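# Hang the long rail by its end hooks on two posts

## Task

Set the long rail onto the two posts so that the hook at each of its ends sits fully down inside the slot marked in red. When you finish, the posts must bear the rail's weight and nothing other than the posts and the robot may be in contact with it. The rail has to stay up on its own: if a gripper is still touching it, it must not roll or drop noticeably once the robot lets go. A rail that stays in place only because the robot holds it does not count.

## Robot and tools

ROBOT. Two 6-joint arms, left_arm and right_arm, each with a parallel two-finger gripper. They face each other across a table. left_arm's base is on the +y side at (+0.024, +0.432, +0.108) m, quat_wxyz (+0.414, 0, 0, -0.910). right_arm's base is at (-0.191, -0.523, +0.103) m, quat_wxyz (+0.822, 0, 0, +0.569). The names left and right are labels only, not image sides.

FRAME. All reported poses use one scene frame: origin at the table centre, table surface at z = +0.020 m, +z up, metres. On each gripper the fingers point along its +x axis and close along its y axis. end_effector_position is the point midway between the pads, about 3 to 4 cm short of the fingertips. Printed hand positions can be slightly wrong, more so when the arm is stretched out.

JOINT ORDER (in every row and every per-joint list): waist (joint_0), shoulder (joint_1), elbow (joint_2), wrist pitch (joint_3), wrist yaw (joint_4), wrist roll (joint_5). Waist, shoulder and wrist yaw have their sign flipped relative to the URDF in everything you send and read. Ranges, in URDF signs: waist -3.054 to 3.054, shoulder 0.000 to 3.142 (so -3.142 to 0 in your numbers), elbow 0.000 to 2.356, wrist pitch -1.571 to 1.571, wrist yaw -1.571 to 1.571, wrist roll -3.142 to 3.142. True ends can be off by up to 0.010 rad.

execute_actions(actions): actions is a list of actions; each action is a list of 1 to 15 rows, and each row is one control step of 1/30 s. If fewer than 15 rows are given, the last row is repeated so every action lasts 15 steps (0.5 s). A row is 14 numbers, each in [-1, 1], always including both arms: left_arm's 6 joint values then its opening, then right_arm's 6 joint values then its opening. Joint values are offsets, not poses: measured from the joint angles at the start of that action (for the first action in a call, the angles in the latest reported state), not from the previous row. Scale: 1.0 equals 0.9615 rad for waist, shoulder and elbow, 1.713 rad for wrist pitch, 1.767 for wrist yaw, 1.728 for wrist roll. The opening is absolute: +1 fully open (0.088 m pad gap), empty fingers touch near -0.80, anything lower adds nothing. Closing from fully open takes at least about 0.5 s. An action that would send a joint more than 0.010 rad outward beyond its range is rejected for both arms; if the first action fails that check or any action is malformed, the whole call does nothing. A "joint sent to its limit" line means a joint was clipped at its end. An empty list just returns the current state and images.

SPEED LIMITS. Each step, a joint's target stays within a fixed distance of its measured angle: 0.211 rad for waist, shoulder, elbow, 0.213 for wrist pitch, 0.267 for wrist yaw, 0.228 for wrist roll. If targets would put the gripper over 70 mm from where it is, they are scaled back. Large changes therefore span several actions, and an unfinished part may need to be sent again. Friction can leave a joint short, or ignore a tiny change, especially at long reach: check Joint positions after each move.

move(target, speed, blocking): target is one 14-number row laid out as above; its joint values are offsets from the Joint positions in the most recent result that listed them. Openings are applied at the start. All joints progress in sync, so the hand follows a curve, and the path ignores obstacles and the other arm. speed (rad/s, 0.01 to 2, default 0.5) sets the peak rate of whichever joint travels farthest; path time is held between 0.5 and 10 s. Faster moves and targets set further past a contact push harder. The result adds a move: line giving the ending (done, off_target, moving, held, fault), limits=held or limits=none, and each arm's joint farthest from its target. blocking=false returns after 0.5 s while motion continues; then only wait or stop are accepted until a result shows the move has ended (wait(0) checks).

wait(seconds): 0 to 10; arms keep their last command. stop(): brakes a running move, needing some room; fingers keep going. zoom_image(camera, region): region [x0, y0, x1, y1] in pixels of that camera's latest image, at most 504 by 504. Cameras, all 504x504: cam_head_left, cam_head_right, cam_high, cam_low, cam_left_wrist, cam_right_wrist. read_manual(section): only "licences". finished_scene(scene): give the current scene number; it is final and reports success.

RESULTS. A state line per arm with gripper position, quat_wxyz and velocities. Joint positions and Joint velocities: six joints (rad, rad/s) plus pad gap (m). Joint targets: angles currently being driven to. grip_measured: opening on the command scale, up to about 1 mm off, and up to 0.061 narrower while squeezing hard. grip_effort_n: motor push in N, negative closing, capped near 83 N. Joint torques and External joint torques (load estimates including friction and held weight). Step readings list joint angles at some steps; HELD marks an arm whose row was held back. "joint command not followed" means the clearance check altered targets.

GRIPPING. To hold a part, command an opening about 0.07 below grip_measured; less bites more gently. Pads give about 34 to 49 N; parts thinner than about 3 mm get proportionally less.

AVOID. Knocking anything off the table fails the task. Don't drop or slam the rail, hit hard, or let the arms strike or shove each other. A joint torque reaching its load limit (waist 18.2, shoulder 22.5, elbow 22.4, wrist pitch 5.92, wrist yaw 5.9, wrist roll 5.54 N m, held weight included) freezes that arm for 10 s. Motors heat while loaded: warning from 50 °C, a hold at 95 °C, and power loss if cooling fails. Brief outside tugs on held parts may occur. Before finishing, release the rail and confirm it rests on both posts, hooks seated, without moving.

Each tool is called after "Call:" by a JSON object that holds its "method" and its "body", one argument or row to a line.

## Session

Call:
{"method": "execute_actions", "body": {
  "actions": []
}}

Scene clock: 0.00 s.
left_arm: end_effector_position=(-0.2743, +0.3215, +0.4151) grip_measured=+1.000 grip_effort_n=n/a end_effector_quat_wxyz=(-0.039, +0.117, +0.626, -0.770) end_effector_velocity=(-0.000, -0.000, +0.001) end_effector_angular_velocity=(+0.029, -0.003, +0.010) | right_arm: end_effector_position=(-0.1549, -0.1052, +0.1299) grip_measured=+0.988 grip_effort_n=n/a end_effector_quat_wxyz=(+0.606, +0.166, +0.778, +0.005) end_effector_velocity=(-0.000, -0.002, +0.000) end_effector_angular_velocity=(-0.004, +0.006, +0.006)
Joint names: [waist, shoulder, elbow, wrist pitch, wrist yaw, wrist roll]
Joint positions: left_arm=[ 0.106 -1.054  0.852 -0.026 -0.946 -1.193  0.088] | right_arm=[-0.184 -2.037  1.369 -0.671  0.255  1.657  0.087]
Joint velocities: left_arm=[ 0.002  0.002 -0.002  0.007  0.007 -0.037  0.   ] | right_arm=[ 0.002  0.002 -0.002 -0.007  0.007 -0.007 -0.   ]
Joint torques (N m, as the arm reports them, + toward a larger Joint positions number): no reading
External joint torques (N m, as the arm's controller estimates them; a push from outside toward a larger Joint positions number lowers the number): no reading
Motor temperatures (°C, as the motors report them): left_arm=[26 30 26 28 28 27] | right_arm=[27 33 30 29 29 28]
Heat: left arm: hottest shoulder 30 °C (+0.0 °C/min); right arm: hottest shoulder 33 °C (+0.0 °C/min).
Joint targets: left_arm=[0.106 -1.054 0.852 -0.026 -0.946 -1.193] | right_arm=[-0.184 -2.037 1.369 -0.671 0.255 1.657]

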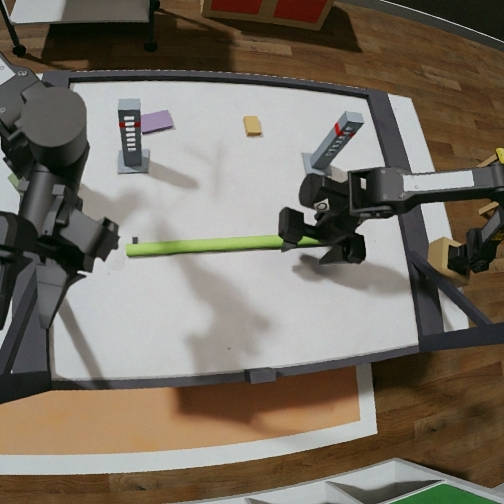

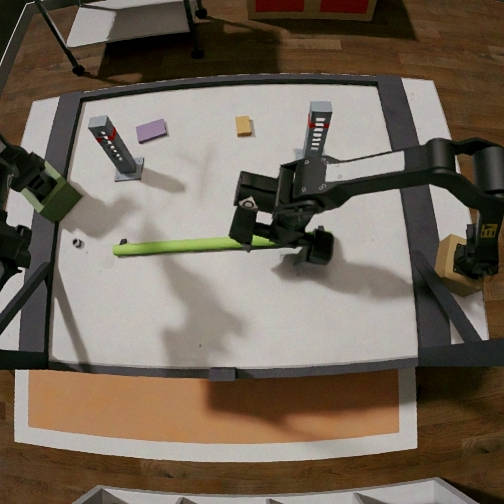

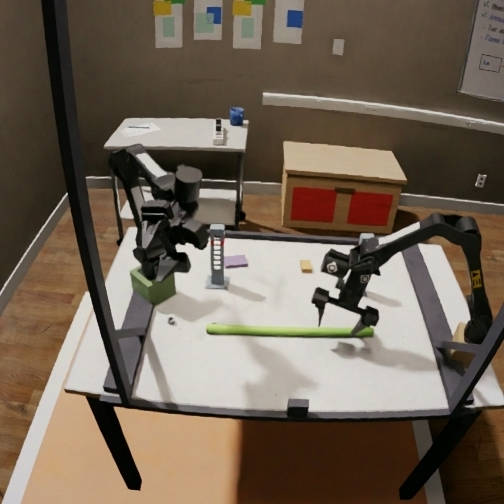

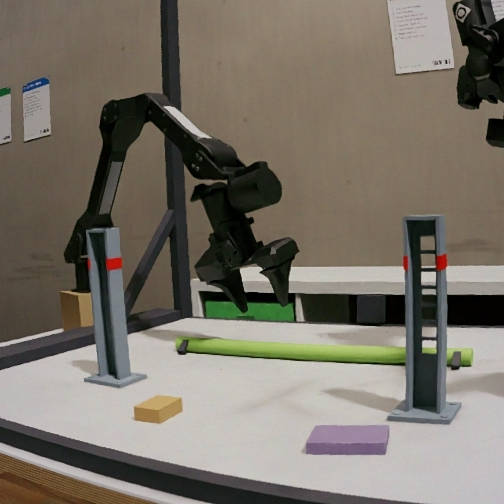

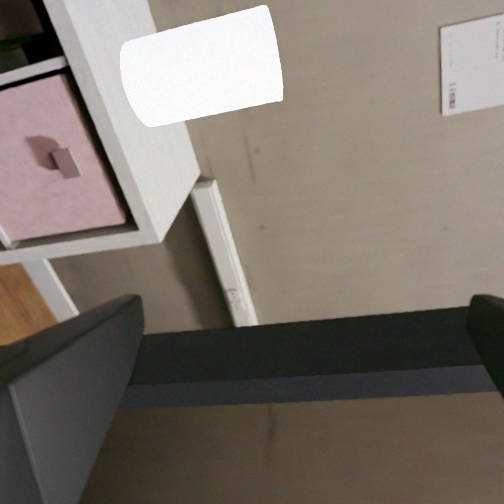

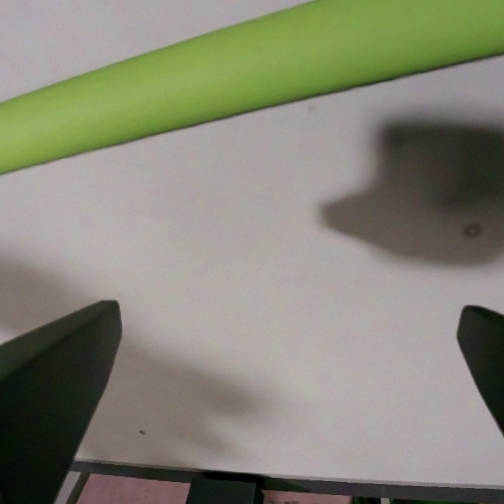

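Call:
{"method": "zoom_image", "body": {
  "camera": "cam_low",
  "region": [380, 200, 504, 430]
}}

Call:
{"method": "zoom_image", "body": {
  "camera": "cam_low",
  "region": [160, 320, 240, 370]
}}

Call:
{"method": "zoom_image", "body": {
  "camera": "cam_head_left",
  "region": [100, 90, 380, 280]
}}

Region (380, 200, 504, 430) of cam_low's 504x504 image, scaled by 2.191, with more detail than that image has; it fills the left 272 columns of this view, and the rest is white.

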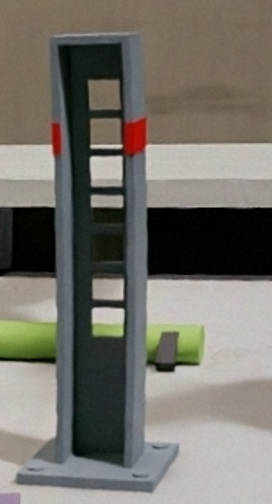

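Region (160, 320, 240, 370) of cam_low's 504x504 image, scaled by 6.300, with more detail than that image has; it fills the top 315 rows of this view, and the rest is white.

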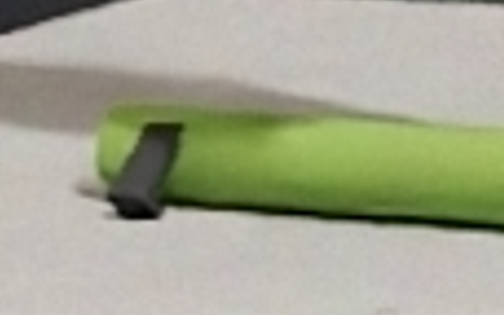

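Region (100, 90, 380, 280) of cam_head_left's 504x504 image, scaled by 1.800, with more detail than that image has; it fills the top 342 rows of this view, and the rest is white.

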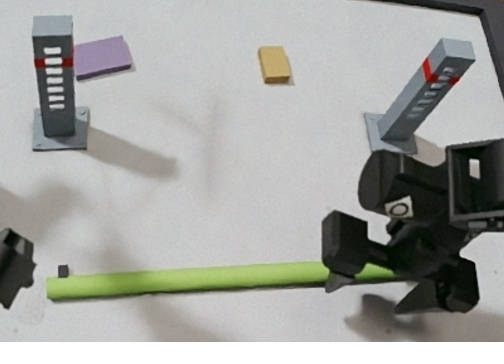

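Call:
{"method": "move", "body": {
  "target": [-0.318,-0.3,0.125,-0.2,0.538,1.0,0.2,0.024,0,0.03,-0.101,-0.147,0.74,0.2],
  "speed": 2
}}

Scene clock: 14.00 s.
left_arm: end_effector_position=(-0.1594, +0.1109, +0.2869) grip_measured=+0.202 grip_effort_n=-14.2 end_effector_quat_wxyz=(+0.370, +0.426, -0.037, -0.825) end_effector_velocity=(+0.005, +0.004, -0.006) end_effector_angular_velocity=(+0.021, -0.037, -0.007) | right_arm: end_effector_position=(-0.1152, -0.1426, +0.1242) grip_measured=+0.203 grip_effort_n=-16.5 end_effector_quat_wxyz=(+0.488, +0.519, +0.520, -0.472) end_effector_velocity=(-0.002, -0.008, -0.000) end_effector_angular_velocity=(-0.034, +0.015, -0.009)
Joint names: [waist, shoulder, elbow, wrist pitch, wrist yaw, wrist roll]
Joint positions: left_arm=[-0.197 -1.335  0.961 -0.367  0.002  0.532  0.049] | right_arm=[-0.163 -2.037  1.388 -0.841  0.001  2.928  0.049]
Joint velocities: left_arm=[-0.002  0.002 -0.002 -0.037  0.007  0.022 -0.   ] | right_arm=[ 0.002  0.002 -0.002 -0.037  0.007  0.007 -0.   ]
Joint torques (N m, as the arm reports them, + toward a larger Joint positions number): left_arm=[-0.32  4.25  7.4   1.13  0.11  0.07] | right_arm=[ 0.22  8.16  6.59  0.44 -0.25  0.26]
External joint torques (N m, as the arm's controller estimates them; a push from outside toward a larger Joint positions number lowers the number): left_arm=[-0.29 -0.76  0.69 -0.33  0.12  0.08] | right_arm=[ 0.23 -0.15  1.57  0.13 -0.23  0.26]
Motor temperatures (°C, as the motors report them): left_arm=[26 30 28 29 28 27] | right_arm=[27 38 32 29 29 28]
Heat: left arm: hottest shoulder 30 °C (+0.0 °C/min); right arm: hottest shoulder 38 °C (+21.4 °C/min).
Joint targets: left_arm=[-0.200 -1.342 0.972 -0.369 0.005 0.535] | right_arm=[-0.161 -2.037 1.398 -0.844 -0.005 2.936]
move: off_target (left_arm); limits=none; left_arm: farthest joint: the elbow, 0.011 radians from its target (0.121 radians at the start); right_arm: farthest joint: the elbow, 0.010 radians from its target (0.029 radians at the start)

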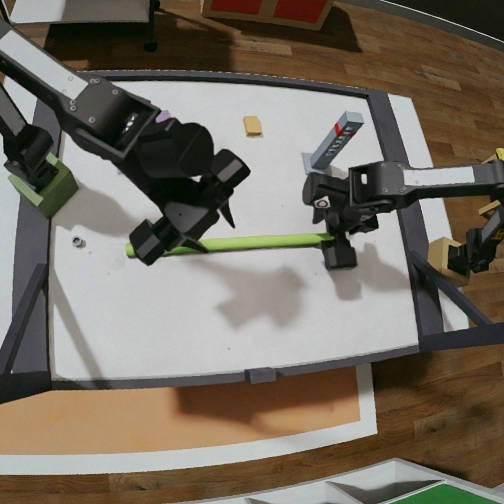

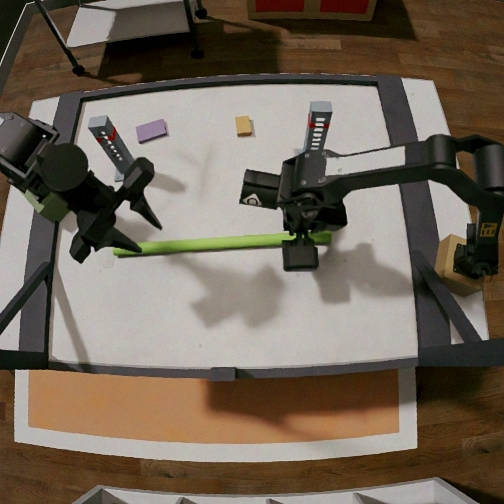

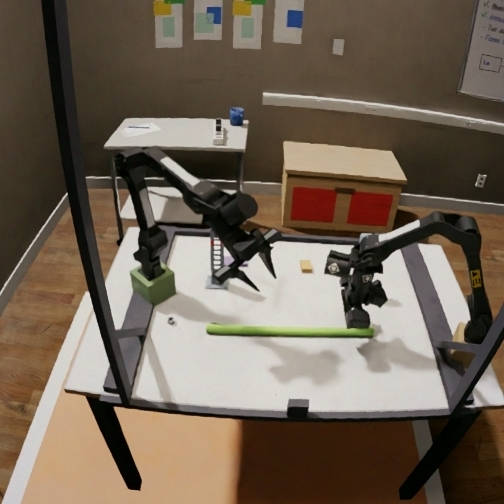

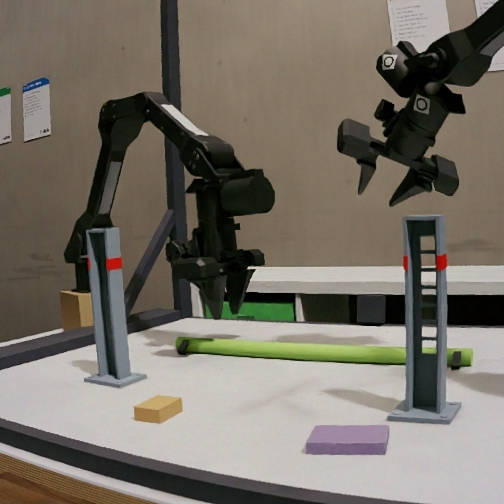

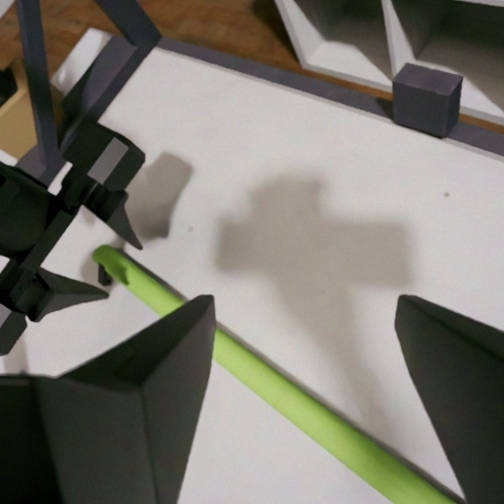

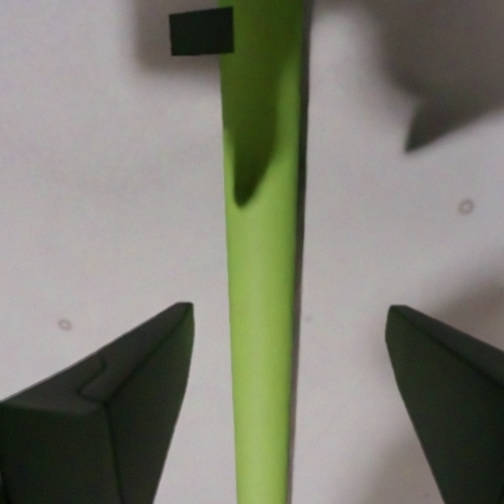

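Call:
{"method": "move", "body": {
  "target": [0,-0.543,0,-0.186,0,1.0,0.2,0.02,-0.095,0,0,0,-0.013,0.2],
  "speed": 2
}}

Call:
{"method": "move", "body": {
  "target": [0,0,0,0,0,0.204,0.2,0,0,0,0,0,0,0.2],
  "speed": 1.5
}}

Call:
{"method": "zoom_image", "body": {
  "camera": "cam_low",
  "region": [160, 320, 240, 370]
}}

Scene clock: 16.67 s.
left_arm: end_effector_position=(-0.1218, +0.1767, +0.0946) grip_measured=+0.202 grip_effort_n=-14.2 end_effector_quat_wxyz=(-0.401, +0.583, -0.401, -0.582) end_effector_velocity=(+0.002, +0.001, +0.000) end_effector_angular_velocity=(-0.005, -0.023, +0.015) | right_arm: end_effector_position=(-0.1106, -0.1517, +0.0943) grip_measured=+0.203 grip_effort_n=-16.5 end_effector_quat_wxyz=(+0.504, +0.495, +0.504, -0.497) end_effector_velocity=(-0.001, -0.006, -0.001) end_effector_angular_velocity=(-0.025, +0.013, +0.005)
Joint names: [waist, shoulder, elbow, wrist pitch, wrist yaw, wrist roll]
Joint positions: left_arm=[-0.197 -1.849  0.961 -0.683  0.002  2.258  0.049] | right_arm=[-0.147 -2.119  1.388 -0.841  0.001  2.913  0.049]
Joint velocities: left_arm=[ 0.007  0.002 -0.002 -0.007  0.022 -0.022 -0.   ] | right_arm=[ 0.002 -0.002 -0.002 -0.022  0.007 -0.007 -0.   ]
Joint torques (N m, as the arm reports them, + toward a larger Joint positions number): left_arm=[-0.01  5.47  3.93 -0.07 -0.02  0.05] | right_arm=[ 0.23  7.18  4.87  0.46 -0.01 -0.21]
External joint torques (N m, as the arm's controller estimates them; a push from outside toward a larger Joint positions number lowers the number): left_arm=[-0.06 -1.14 -0.62 -0.31  0.03  0.05] | right_arm=[ 0.23 -1.26  0.17  0.27  0.01 -0.21]
Motor temperatures (°C, as the motors report them): left_arm=[26 30 29 29 28 27] | right_arm=[27 38 32 29 29 28]
Heat: left arm: hottest shoulder 30 °C (+0.0 °C/min); right arm: hottest shoulder 38 °C (+18.0 °C/min).
Joint targets: left_arm=[-0.197 -1.857 0.961 -0.685 0.002 2.260] | right_arm=[-0.144 -2.128 1.388 -0.841 0.001 2.906]
move: done; limits=none; left_arm: farthest joint: the shoulder, 0.008 radians from its target (0.522 radians at the start); right_arm: farthest joint: the shoulder, 0.010 radians from its target (0.092 radians at the start)

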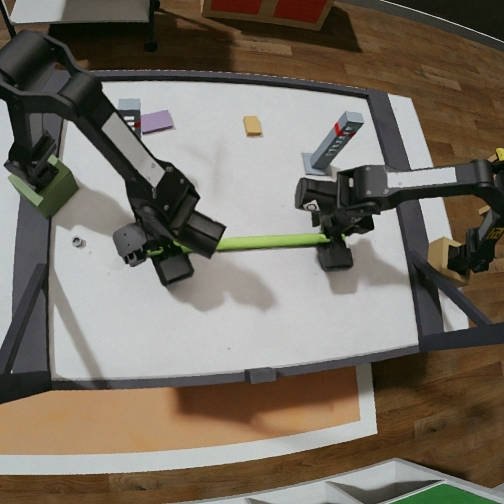

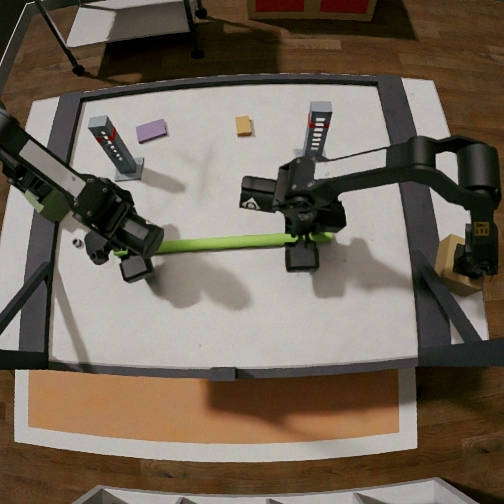

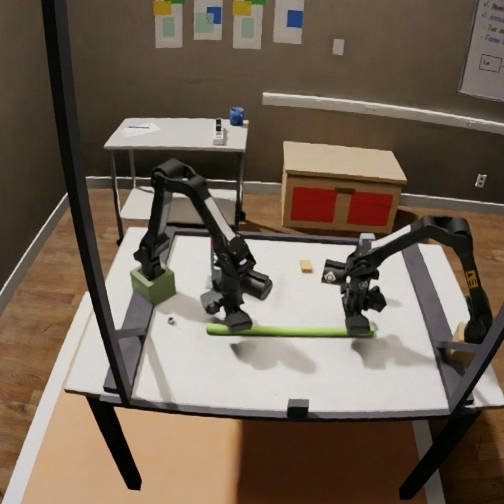

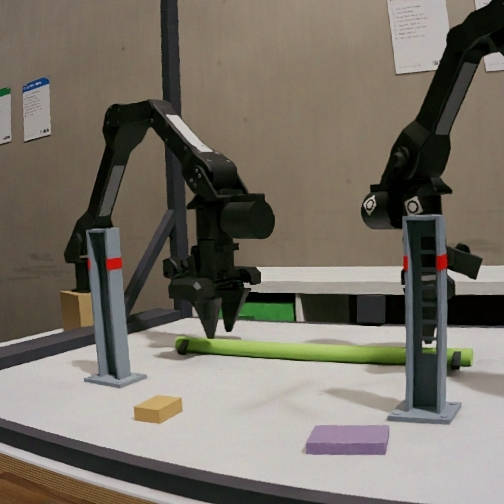

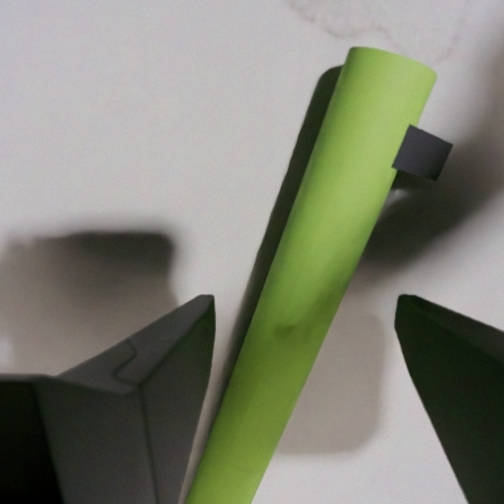

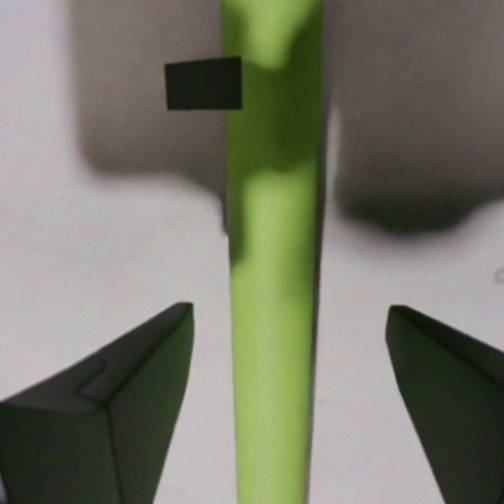

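Scene clock: 17.70 s.
left_arm: end_effector_position=(-0.1218, +0.1767, +0.0946) grip_measured=+0.202 grip_effort_n=-14.2 end_effector_quat_wxyz=(-0.497, +0.504, -0.496, -0.503) end_effector_velocity=(+0.003, +0.004, +0.002) end_effector_angular_velocity=(+0.011, -0.015, +0.005) | right_arm: end_effector_position=(-0.1106, -0.1517, +0.0943) grip_measured=+0.203 grip_effort_n=-17.0 end_effector_quat_wxyz=(+0.504, +0.495, +0.504, -0.497) end_effector_velocity=(+0.001, -0.006, +0.000) end_effector_angular_velocity=(-0.023, -0.003, -0.010)
Joint names: [waist, shoulder, elbow, wrist pitch, wrist yaw, wrist roll]
Joint positions: left_arm=[-0.197 -1.849  0.961 -0.683  0.002  2.607  0.049] | right_arm=[-0.147 -2.119  1.388 -0.841  0.001  2.913  0.049]
Joint velocities: left_arm=[ 0.002  0.007 -0.002 -0.022  0.007 -0.007 -0.   ] | right_arm=[ 0.002  0.002 -0.002 -0.022 -0.007  0.007 -0.   ]
Joint torques (N m, as the arm reports them, + toward a larger Joint positions number): left_arm=[ 0.01  6.33  3.92  0.07 -0.01  0.07] | right_arm=[-0.02  8.34  4.89  0.46 -0.01  0.01]
External joint torques (N m, as the arm's controller estimates them; a push from outside toward a larger Joint positions number lowers the number): left_arm=[-0.02 -0.31 -0.64 -0.16  0.03  0.07] | right_arm=[-0.08 -0.18  0.11  0.25  0.01  0.01]
Motor temperatures (°C, as the motors report them): left_arm=[26 31 29 29 28 27] | right_arm=[27 39 32 29 29 28]
Heat: left arm: hottest shoulder 31 °C (+3.4 °C/min); right arm: hottest shoulder 39 °C (+20.3 °C/min).
Joint targets: left_arm=[-0.197 -1.849 0.961 -0.683 0.002 2.610] | right_arm=[-0.147 -2.119 1.388 -0.841 0.001 2.913]
move: done; limits=none; left_arm: farthest joint: the wrist roll, 0.003 radians from its target (0.353 radians at the start); right_arm: farthest joint: the waist, 0.000 radians from its target (0.000 radians at the start)

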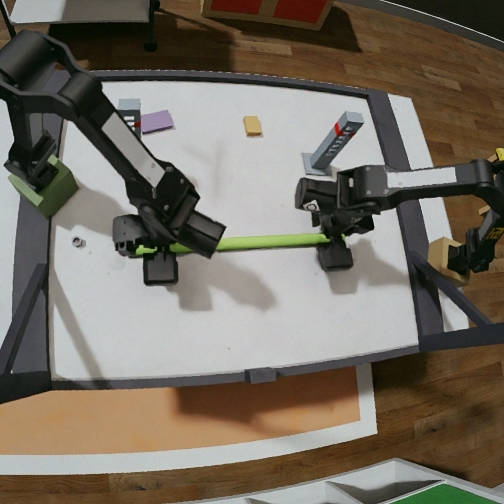

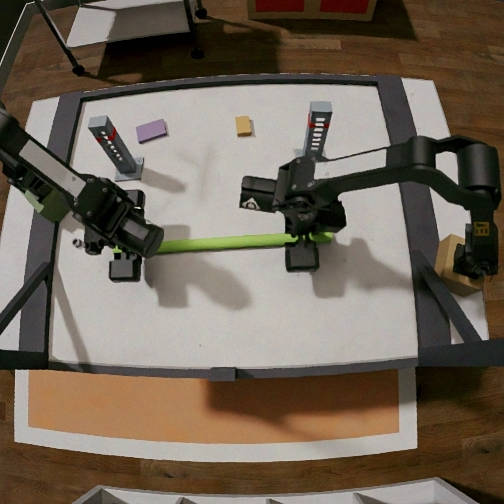

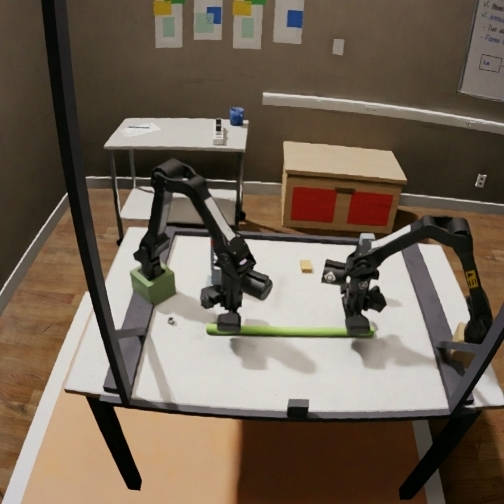

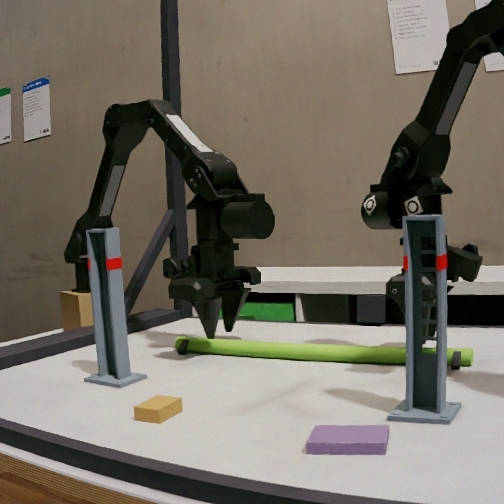

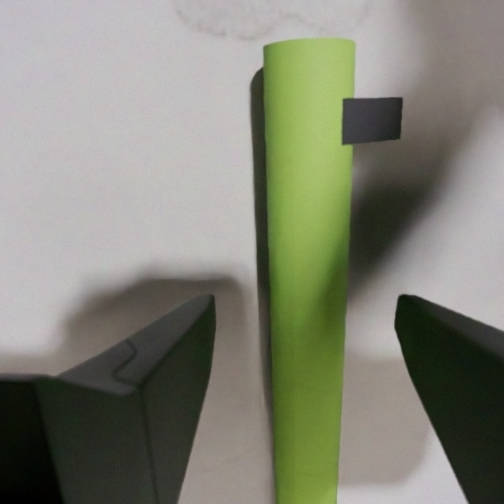

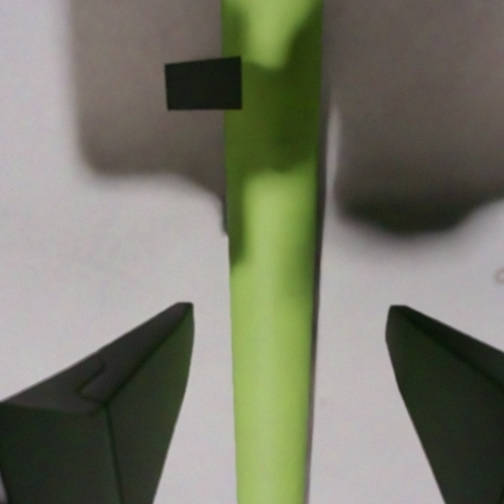

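Region (160, 320, 240, 370) of cam_low's 504x504 image, scaled by 6.300, with more detail than that image has; it fills the top 315 rows of this view, and the rest is white.

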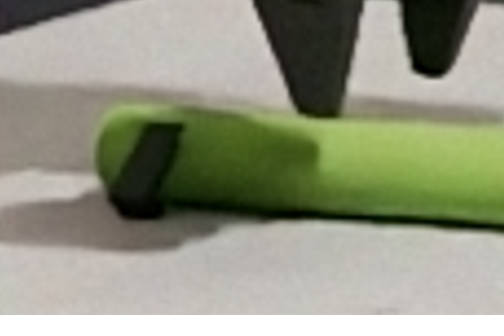

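Call:
{"method": "move", "body": {
  "target": [-0.019,-0.110,-0.046,0.081,0,0,0.1,0.009,-0.069,-0.049,0.058,0,-0.016,0.1],
  "speed": 0.2
}}

Call:
{"method": "zoom_image", "body": {
  "camera": "cam_low",
  "region": [160, 310, 490, 390]
}}

Scene clock: 20.50 s.
left_arm: end_effector_position=(-0.1190, +0.1725, +0.0607) grip_measured=+0.102 grip_effort_n=-14.2 end_effector_quat_wxyz=(-0.493, +0.508, -0.492, -0.506) end_effector_velocity=(-0.003, -0.002, +0.001) end_effector_angular_velocity=(-0.007, +0.012, +0.020) | right_arm: end_effector_position=(-0.1085, -0.1527, +0.0645) grip_measured=+0.103 grip_effort_n=-17.0 end_effector_quat_wxyz=(+0.508, +0.491, +0.507, -0.494) end_effector_velocity=(-0.000, -0.001, +0.002) end_effector_angular_velocity=(-0.001, +0.008, -0.010)
Joint names: [waist, shoulder, elbow, wrist pitch, wrist yaw, wrist roll]
Joint positions: left_arm=[-0.212 -1.947  0.923 -0.547  0.002  2.608  0.044] | right_arm=[-0.141 -2.177  1.346 -0.745  0.001  2.893  0.044]
Joint velocities: left_arm=[ 0.002  0.002  0.002  0.007 -0.007 -0.022 -0.   ] | right_arm=[ 0.002  0.007 -0.002 -0.007  0.007  0.007 -0.   ]
Joint torques (N m, as the arm reports them, + toward a larger Joint positions number): left_arm=[-0.25  5.67  2.76  0.27 -0.01 -0.03] | right_arm=[ 0.2   7.55  3.8   0.58 -0.01 -0.21]
External joint torques (N m, as the arm's controller estimates them; a push from outside toward a larger Joint positions number lowers the number): left_arm=[-0.3  -1.18 -1.41  0.01  0.04 -0.03] | right_arm=[ 0.22 -1.12 -0.74  0.37  0.01 -0.21]
Motor temperatures (°C, as the motors report them): left_arm=[26 31 28 29 28 27] | right_arm=[27 39 32 29 29 28]
Heat: left arm: hottest shoulder 31 °C (+2.9 °C/min); right arm: hottest shoulder 39 °C (+17.6 °C/min).
Joint targets: left_arm=[-0.215 -1.955 0.917 -0.544 0.002 2.608] | right_arm=[-0.138 -2.185 1.340 -0.742 0.001 2.886]
move: done; limits=none; left_arm: farthest joint: the shoulder, 0.008 radians from its target (0.106 radians at the start); right_arm: farthest joint: the shoulder, 0.009 radians from its target (0.067 radians at the start)

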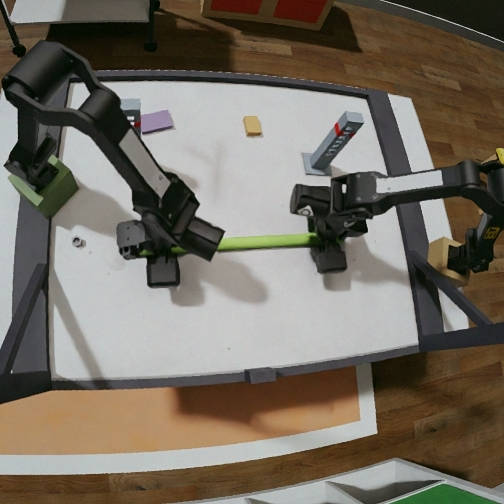

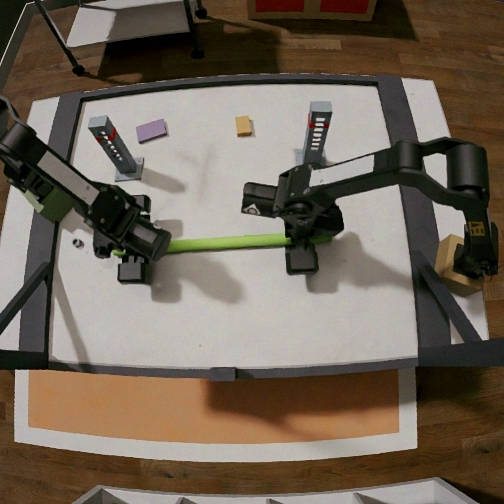

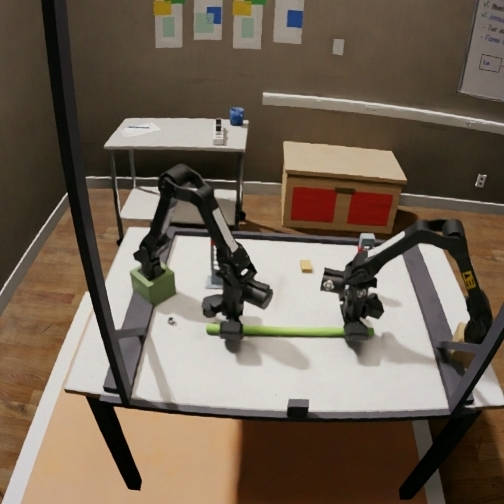

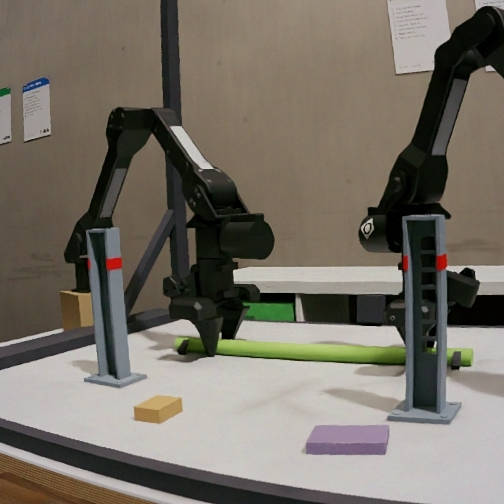

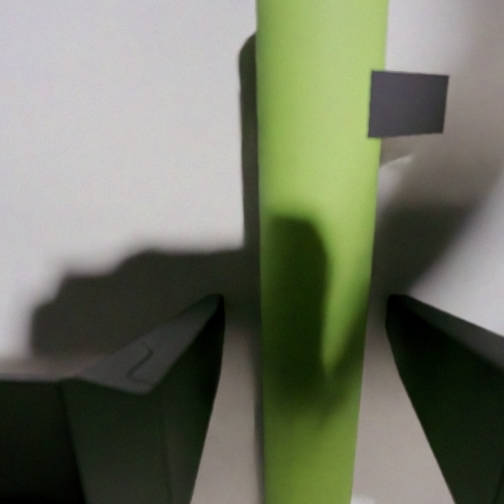

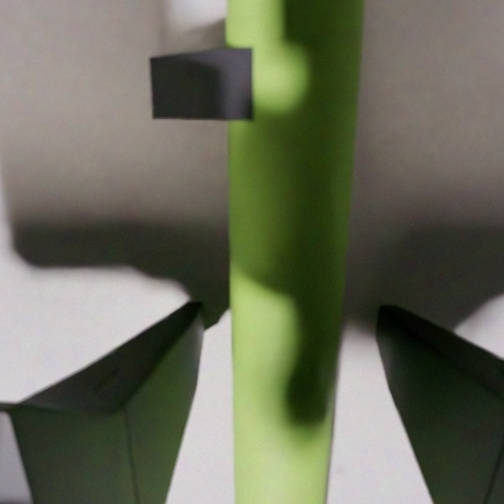

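Region (160, 310, 490, 390) of cam_low's 504x504 image, scaled by 1.527, with more detail than that image has; it fills the top 122 rows of this view, and the rest is white.

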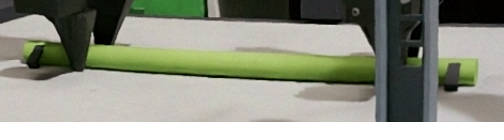

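Call:
{"method": "execute_actions", "body": {
  "actions": [
    [[0,0,0,0,0,0,0,0,0,0,0,0,0,0],[0,0,0,0,0,0,-0.08,0,0,0,0,0,0,-0.08],[0,0,0,0,0,0,-0.15,0,0,0,0,0,0,-0.15],[0,0,0,0,0,0,-0.19,0,0,0,0,0,0,-0.19],[0,0,0,0,0,0,-0.22,0,0,0,0,0,0,-0.22],[0,0,0,0,0,0,-0.25,0,0,0,0,0,0,-0.25],[0,0,0,0,0,0,-0.28,0,0,0,0,0,0,-0.28],[0,0,0,0,0,0,-0.31,0,0,0,0,0,0,-0.31],[0,0,0,0,0,0,-0.34,0,0,0,0,0,0,-0.34],[0,0,0,0,0,0,-0.38,0,0,0,0,0,0,-0.38],[0,0,0,0,0,0,-0.42,0,0,0,0,0,0,-0.42],[0,0,0,0,0,0,-0.46,0,0,0,0,0,0,-0.46]]
  ]
}}

Scene clock: 22.97 s.
left_arm: end_effector_position=(-0.1189, +0.1726, +0.0607) grip_measured=-0.333 grip_effort_n=-83.5 end_effector_quat_wxyz=(-0.493, +0.508, -0.492, -0.507) end_effector_velocity=(+0.002, -0.002, +0.000) end_effector_angular_velocity=(-0.017, -0.016, -0.010) | right_arm: end_effector_position=(-0.1082, -0.1529, +0.0645) grip_measured=-0.354 grip_effort_n=-83.5 end_effector_quat_wxyz=(+0.508, +0.491, +0.507, -0.494) end_effector_velocity=(+0.002, +0.001, +0.000) end_effector_angular_velocity=(+0.006, -0.009, -0.010)
Joint names: [waist, shoulder, elbow, wrist pitch, wrist yaw, wrist roll]
Joint positions: left_arm=[-0.212 -1.947  0.923 -0.547  0.002  2.607  0.023] | right_arm=[-0.14  -2.177  1.346 -0.745  0.001  2.893  0.022]
Joint velocities: left_arm=[ 0.002  0.002 -0.002  0.007  0.022  0.007 -0.   ] | right_arm=[ 0.002  0.002 -0.002  0.007 -0.007  0.007 -0.   ]
Joint torques (N m, as the arm reports them, + toward a larger Joint positions number): left_arm=[ 0.    6.5   3.45  0.11  0.   -0.02] | right_arm=[-0.03  8.39  4.67  0.49  0.02  0.02]
External joint torques (N m, as the arm's controller estimates them; a push from outside toward a larger Joint positions number lowers the number): left_arm=[ 0.01 -0.33 -0.65 -0.12  0.03 -0.02] | right_arm=[-0.04 -0.24  0.11  0.26  0.04  0.02]
Motor temperatures (°C, as the motors report them): left_arm=[26 31 28 29 28 27] | right_arm=[27 39 32 29 29 28]
Heat: left arm: hottest shoulder 31 °C (+2.6 °C/min); right arm: hottest shoulder 39 °C (+15.7 °C/min).
Joint targets: left_arm=[-0.212 -1.947 0.923 -0.547 0.002 2.608] | right_arm=[-0.141 -2.177 1.346 -0.744 0.001 2.893]
Step readings (joint positions):
0: left_arm=[-0.212 -1.947 0.923 -0.547 0.002 2.608] | right_arm=[-0.141 -2.177 1.346 -0.745 0.001 2.893]
1: left_arm=[-0.212 -1.947 0.923 -0.547 0.002 2.608] | right_arm=[-0.141 -2.177 1.346 -0.745 0.001 2.893]
2: left_arm=[-0.212 -1.947 0.923 -0.547 0.002 2.608] | right_arm=[-0.141 -2.177 1.346 -0.745 0.001 2.893]
4: left_arm=[-0.212 -1.947 0.923 -0.547 0.002 2.608] | right_arm=[-0.141 -2.177 1.346 -0.745 0.001 2.893]
8: left_arm=[-0.212 -1.947 0.923 -0.547 0.002 2.608] | right_arm=[-0.141 -2.177 1.346 -0.745 0.001 2.893]
15: Joint positions above

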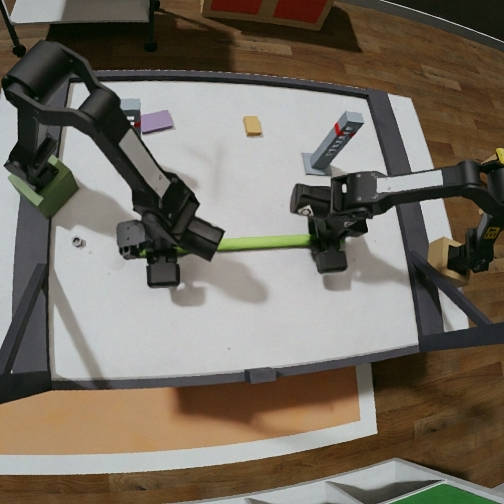

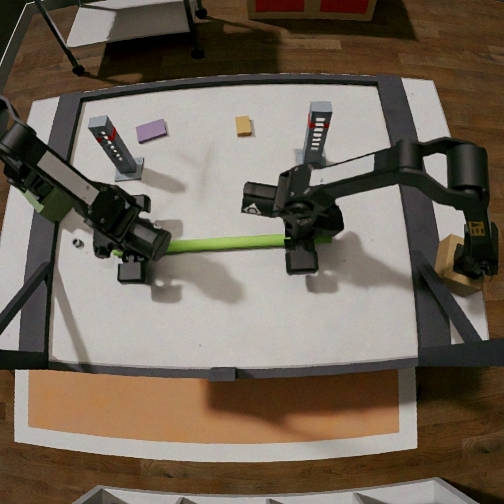

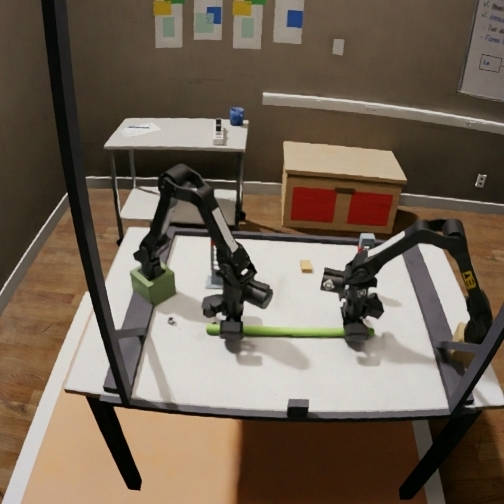

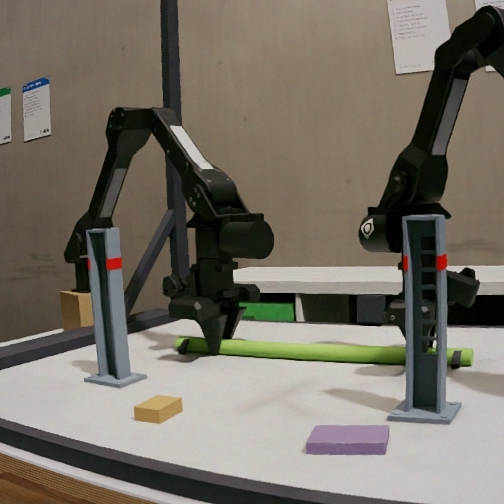

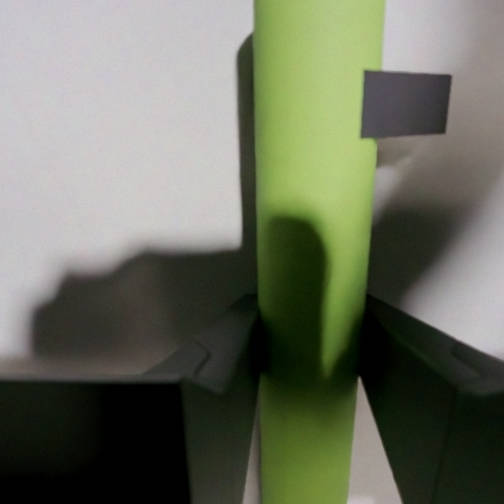

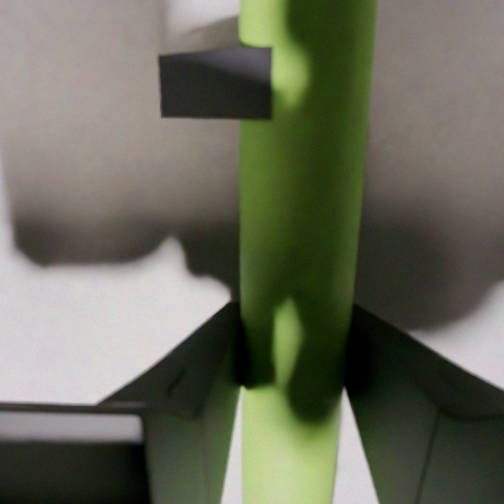

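Call:
{"method": "execute_actions", "body": {
  "actions": []
}}

Scene clock: 26.23 s.
left_arm: end_effector_position=(-0.1189, +0.1726, +0.0607) grip_measured=-0.333 grip_effort_n=-83.5 end_effector_quat_wxyz=(-0.493, +0.508, -0.492, -0.507) end_effector_velocity=(+0.004, -0.000, +0.004) end_effector_angular_velocity=(-0.004, -0.023, +0.010) | right_arm: end_effector_position=(-0.1082, -0.1529, +0.0645) grip_measured=-0.354 grip_effort_n=-83.5 end_effector_quat_wxyz=(+0.508, +0.491, +0.507, -0.494) end_effector_velocity=(-0.001, -0.002, +0.000) end_effector_angular_velocity=(-0.006, +0.009, -0.010)
Joint names: [waist, shoulder, elbow, wrist pitch, wrist yaw, wrist roll]
Joint positions: left_arm=[-0.212 -1.947  0.923 -0.547  0.002  2.607  0.023] | right_arm=[-0.14  -2.177  1.346 -0.745  0.001  2.893  0.022]
Joint velocities: left_arm=[-0.002  0.012  0.002 -0.022  0.022 -0.007 -0.   ] | right_arm=[ 0.002  0.002 -0.002 -0.007  0.007  0.007 -0.   ]
Joint torques (N m, as the arm reports them, + toward a larger Joint positions number): left_arm=[ 0.02  6.51  3.48  0.11  0.   -0.01] | right_arm=[-0.07  8.39  4.61  0.48  0.    0.01]
External joint torques (N m, as the arm's controller estimates them; a push from outside toward a larger Joint positions number lowers the number): left_arm=[ 0.05 -0.43 -0.66 -0.12  0.03 -0.01] | right_arm=[-0.06 -0.22  0.09  0.27  0.02  0.01]
Motor temperatures (°C, as the motors report them): left_arm=[26 32 28 29 28 27] | right_arm=[27 40 32 29 29 28]
Heat: left arm: hottest shoulder 32 °C (+4.6 °C/min); right arm: hottest shoulder 40 °C (+16.0 °C/min).
Joint targets: left_arm=[-0.212 -1.947 0.923 -0.547 0.002 2.608] | right_arm=[-0.141 -2.177 1.346 -0.744 0.001 2.893]

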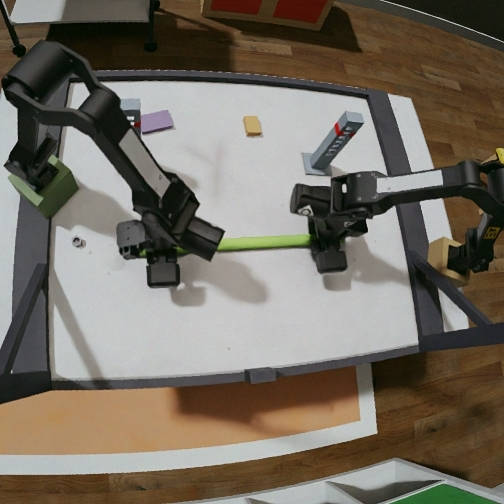

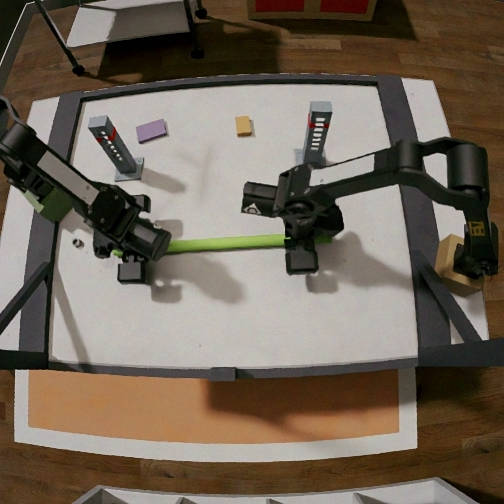

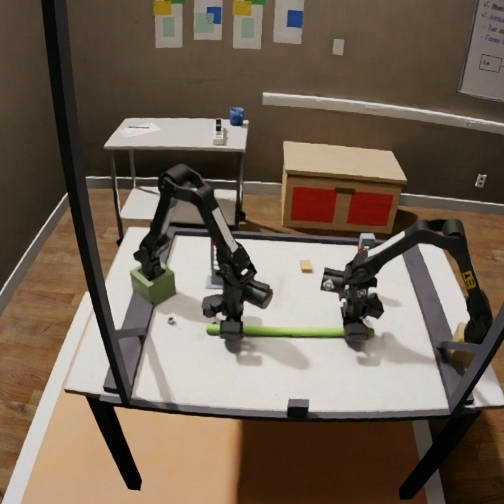

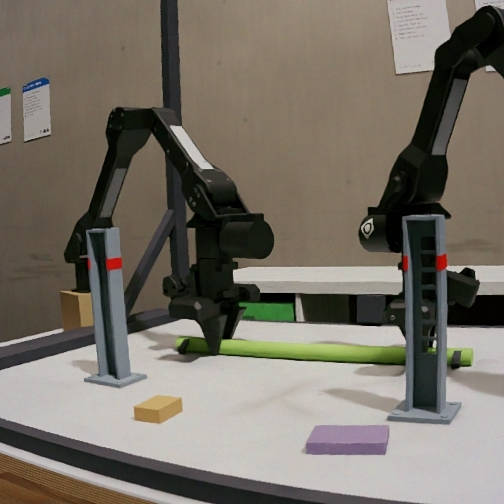

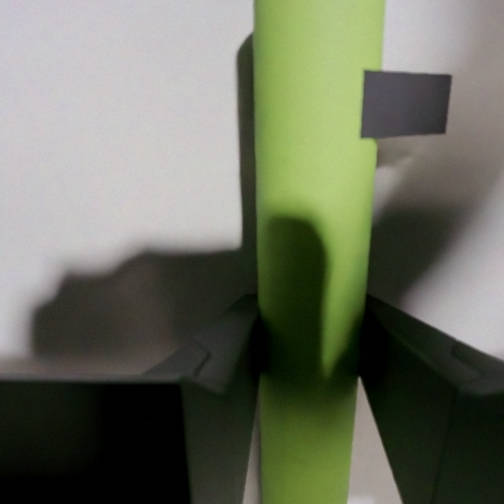

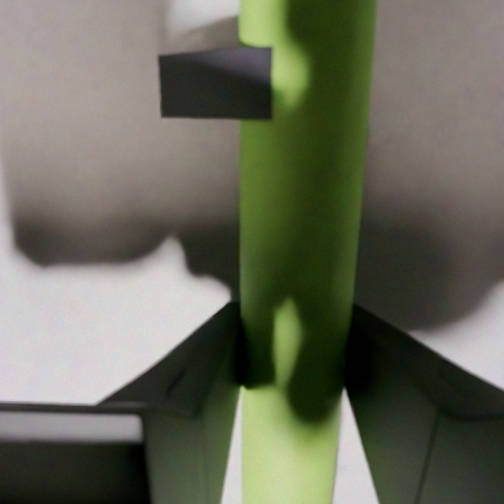

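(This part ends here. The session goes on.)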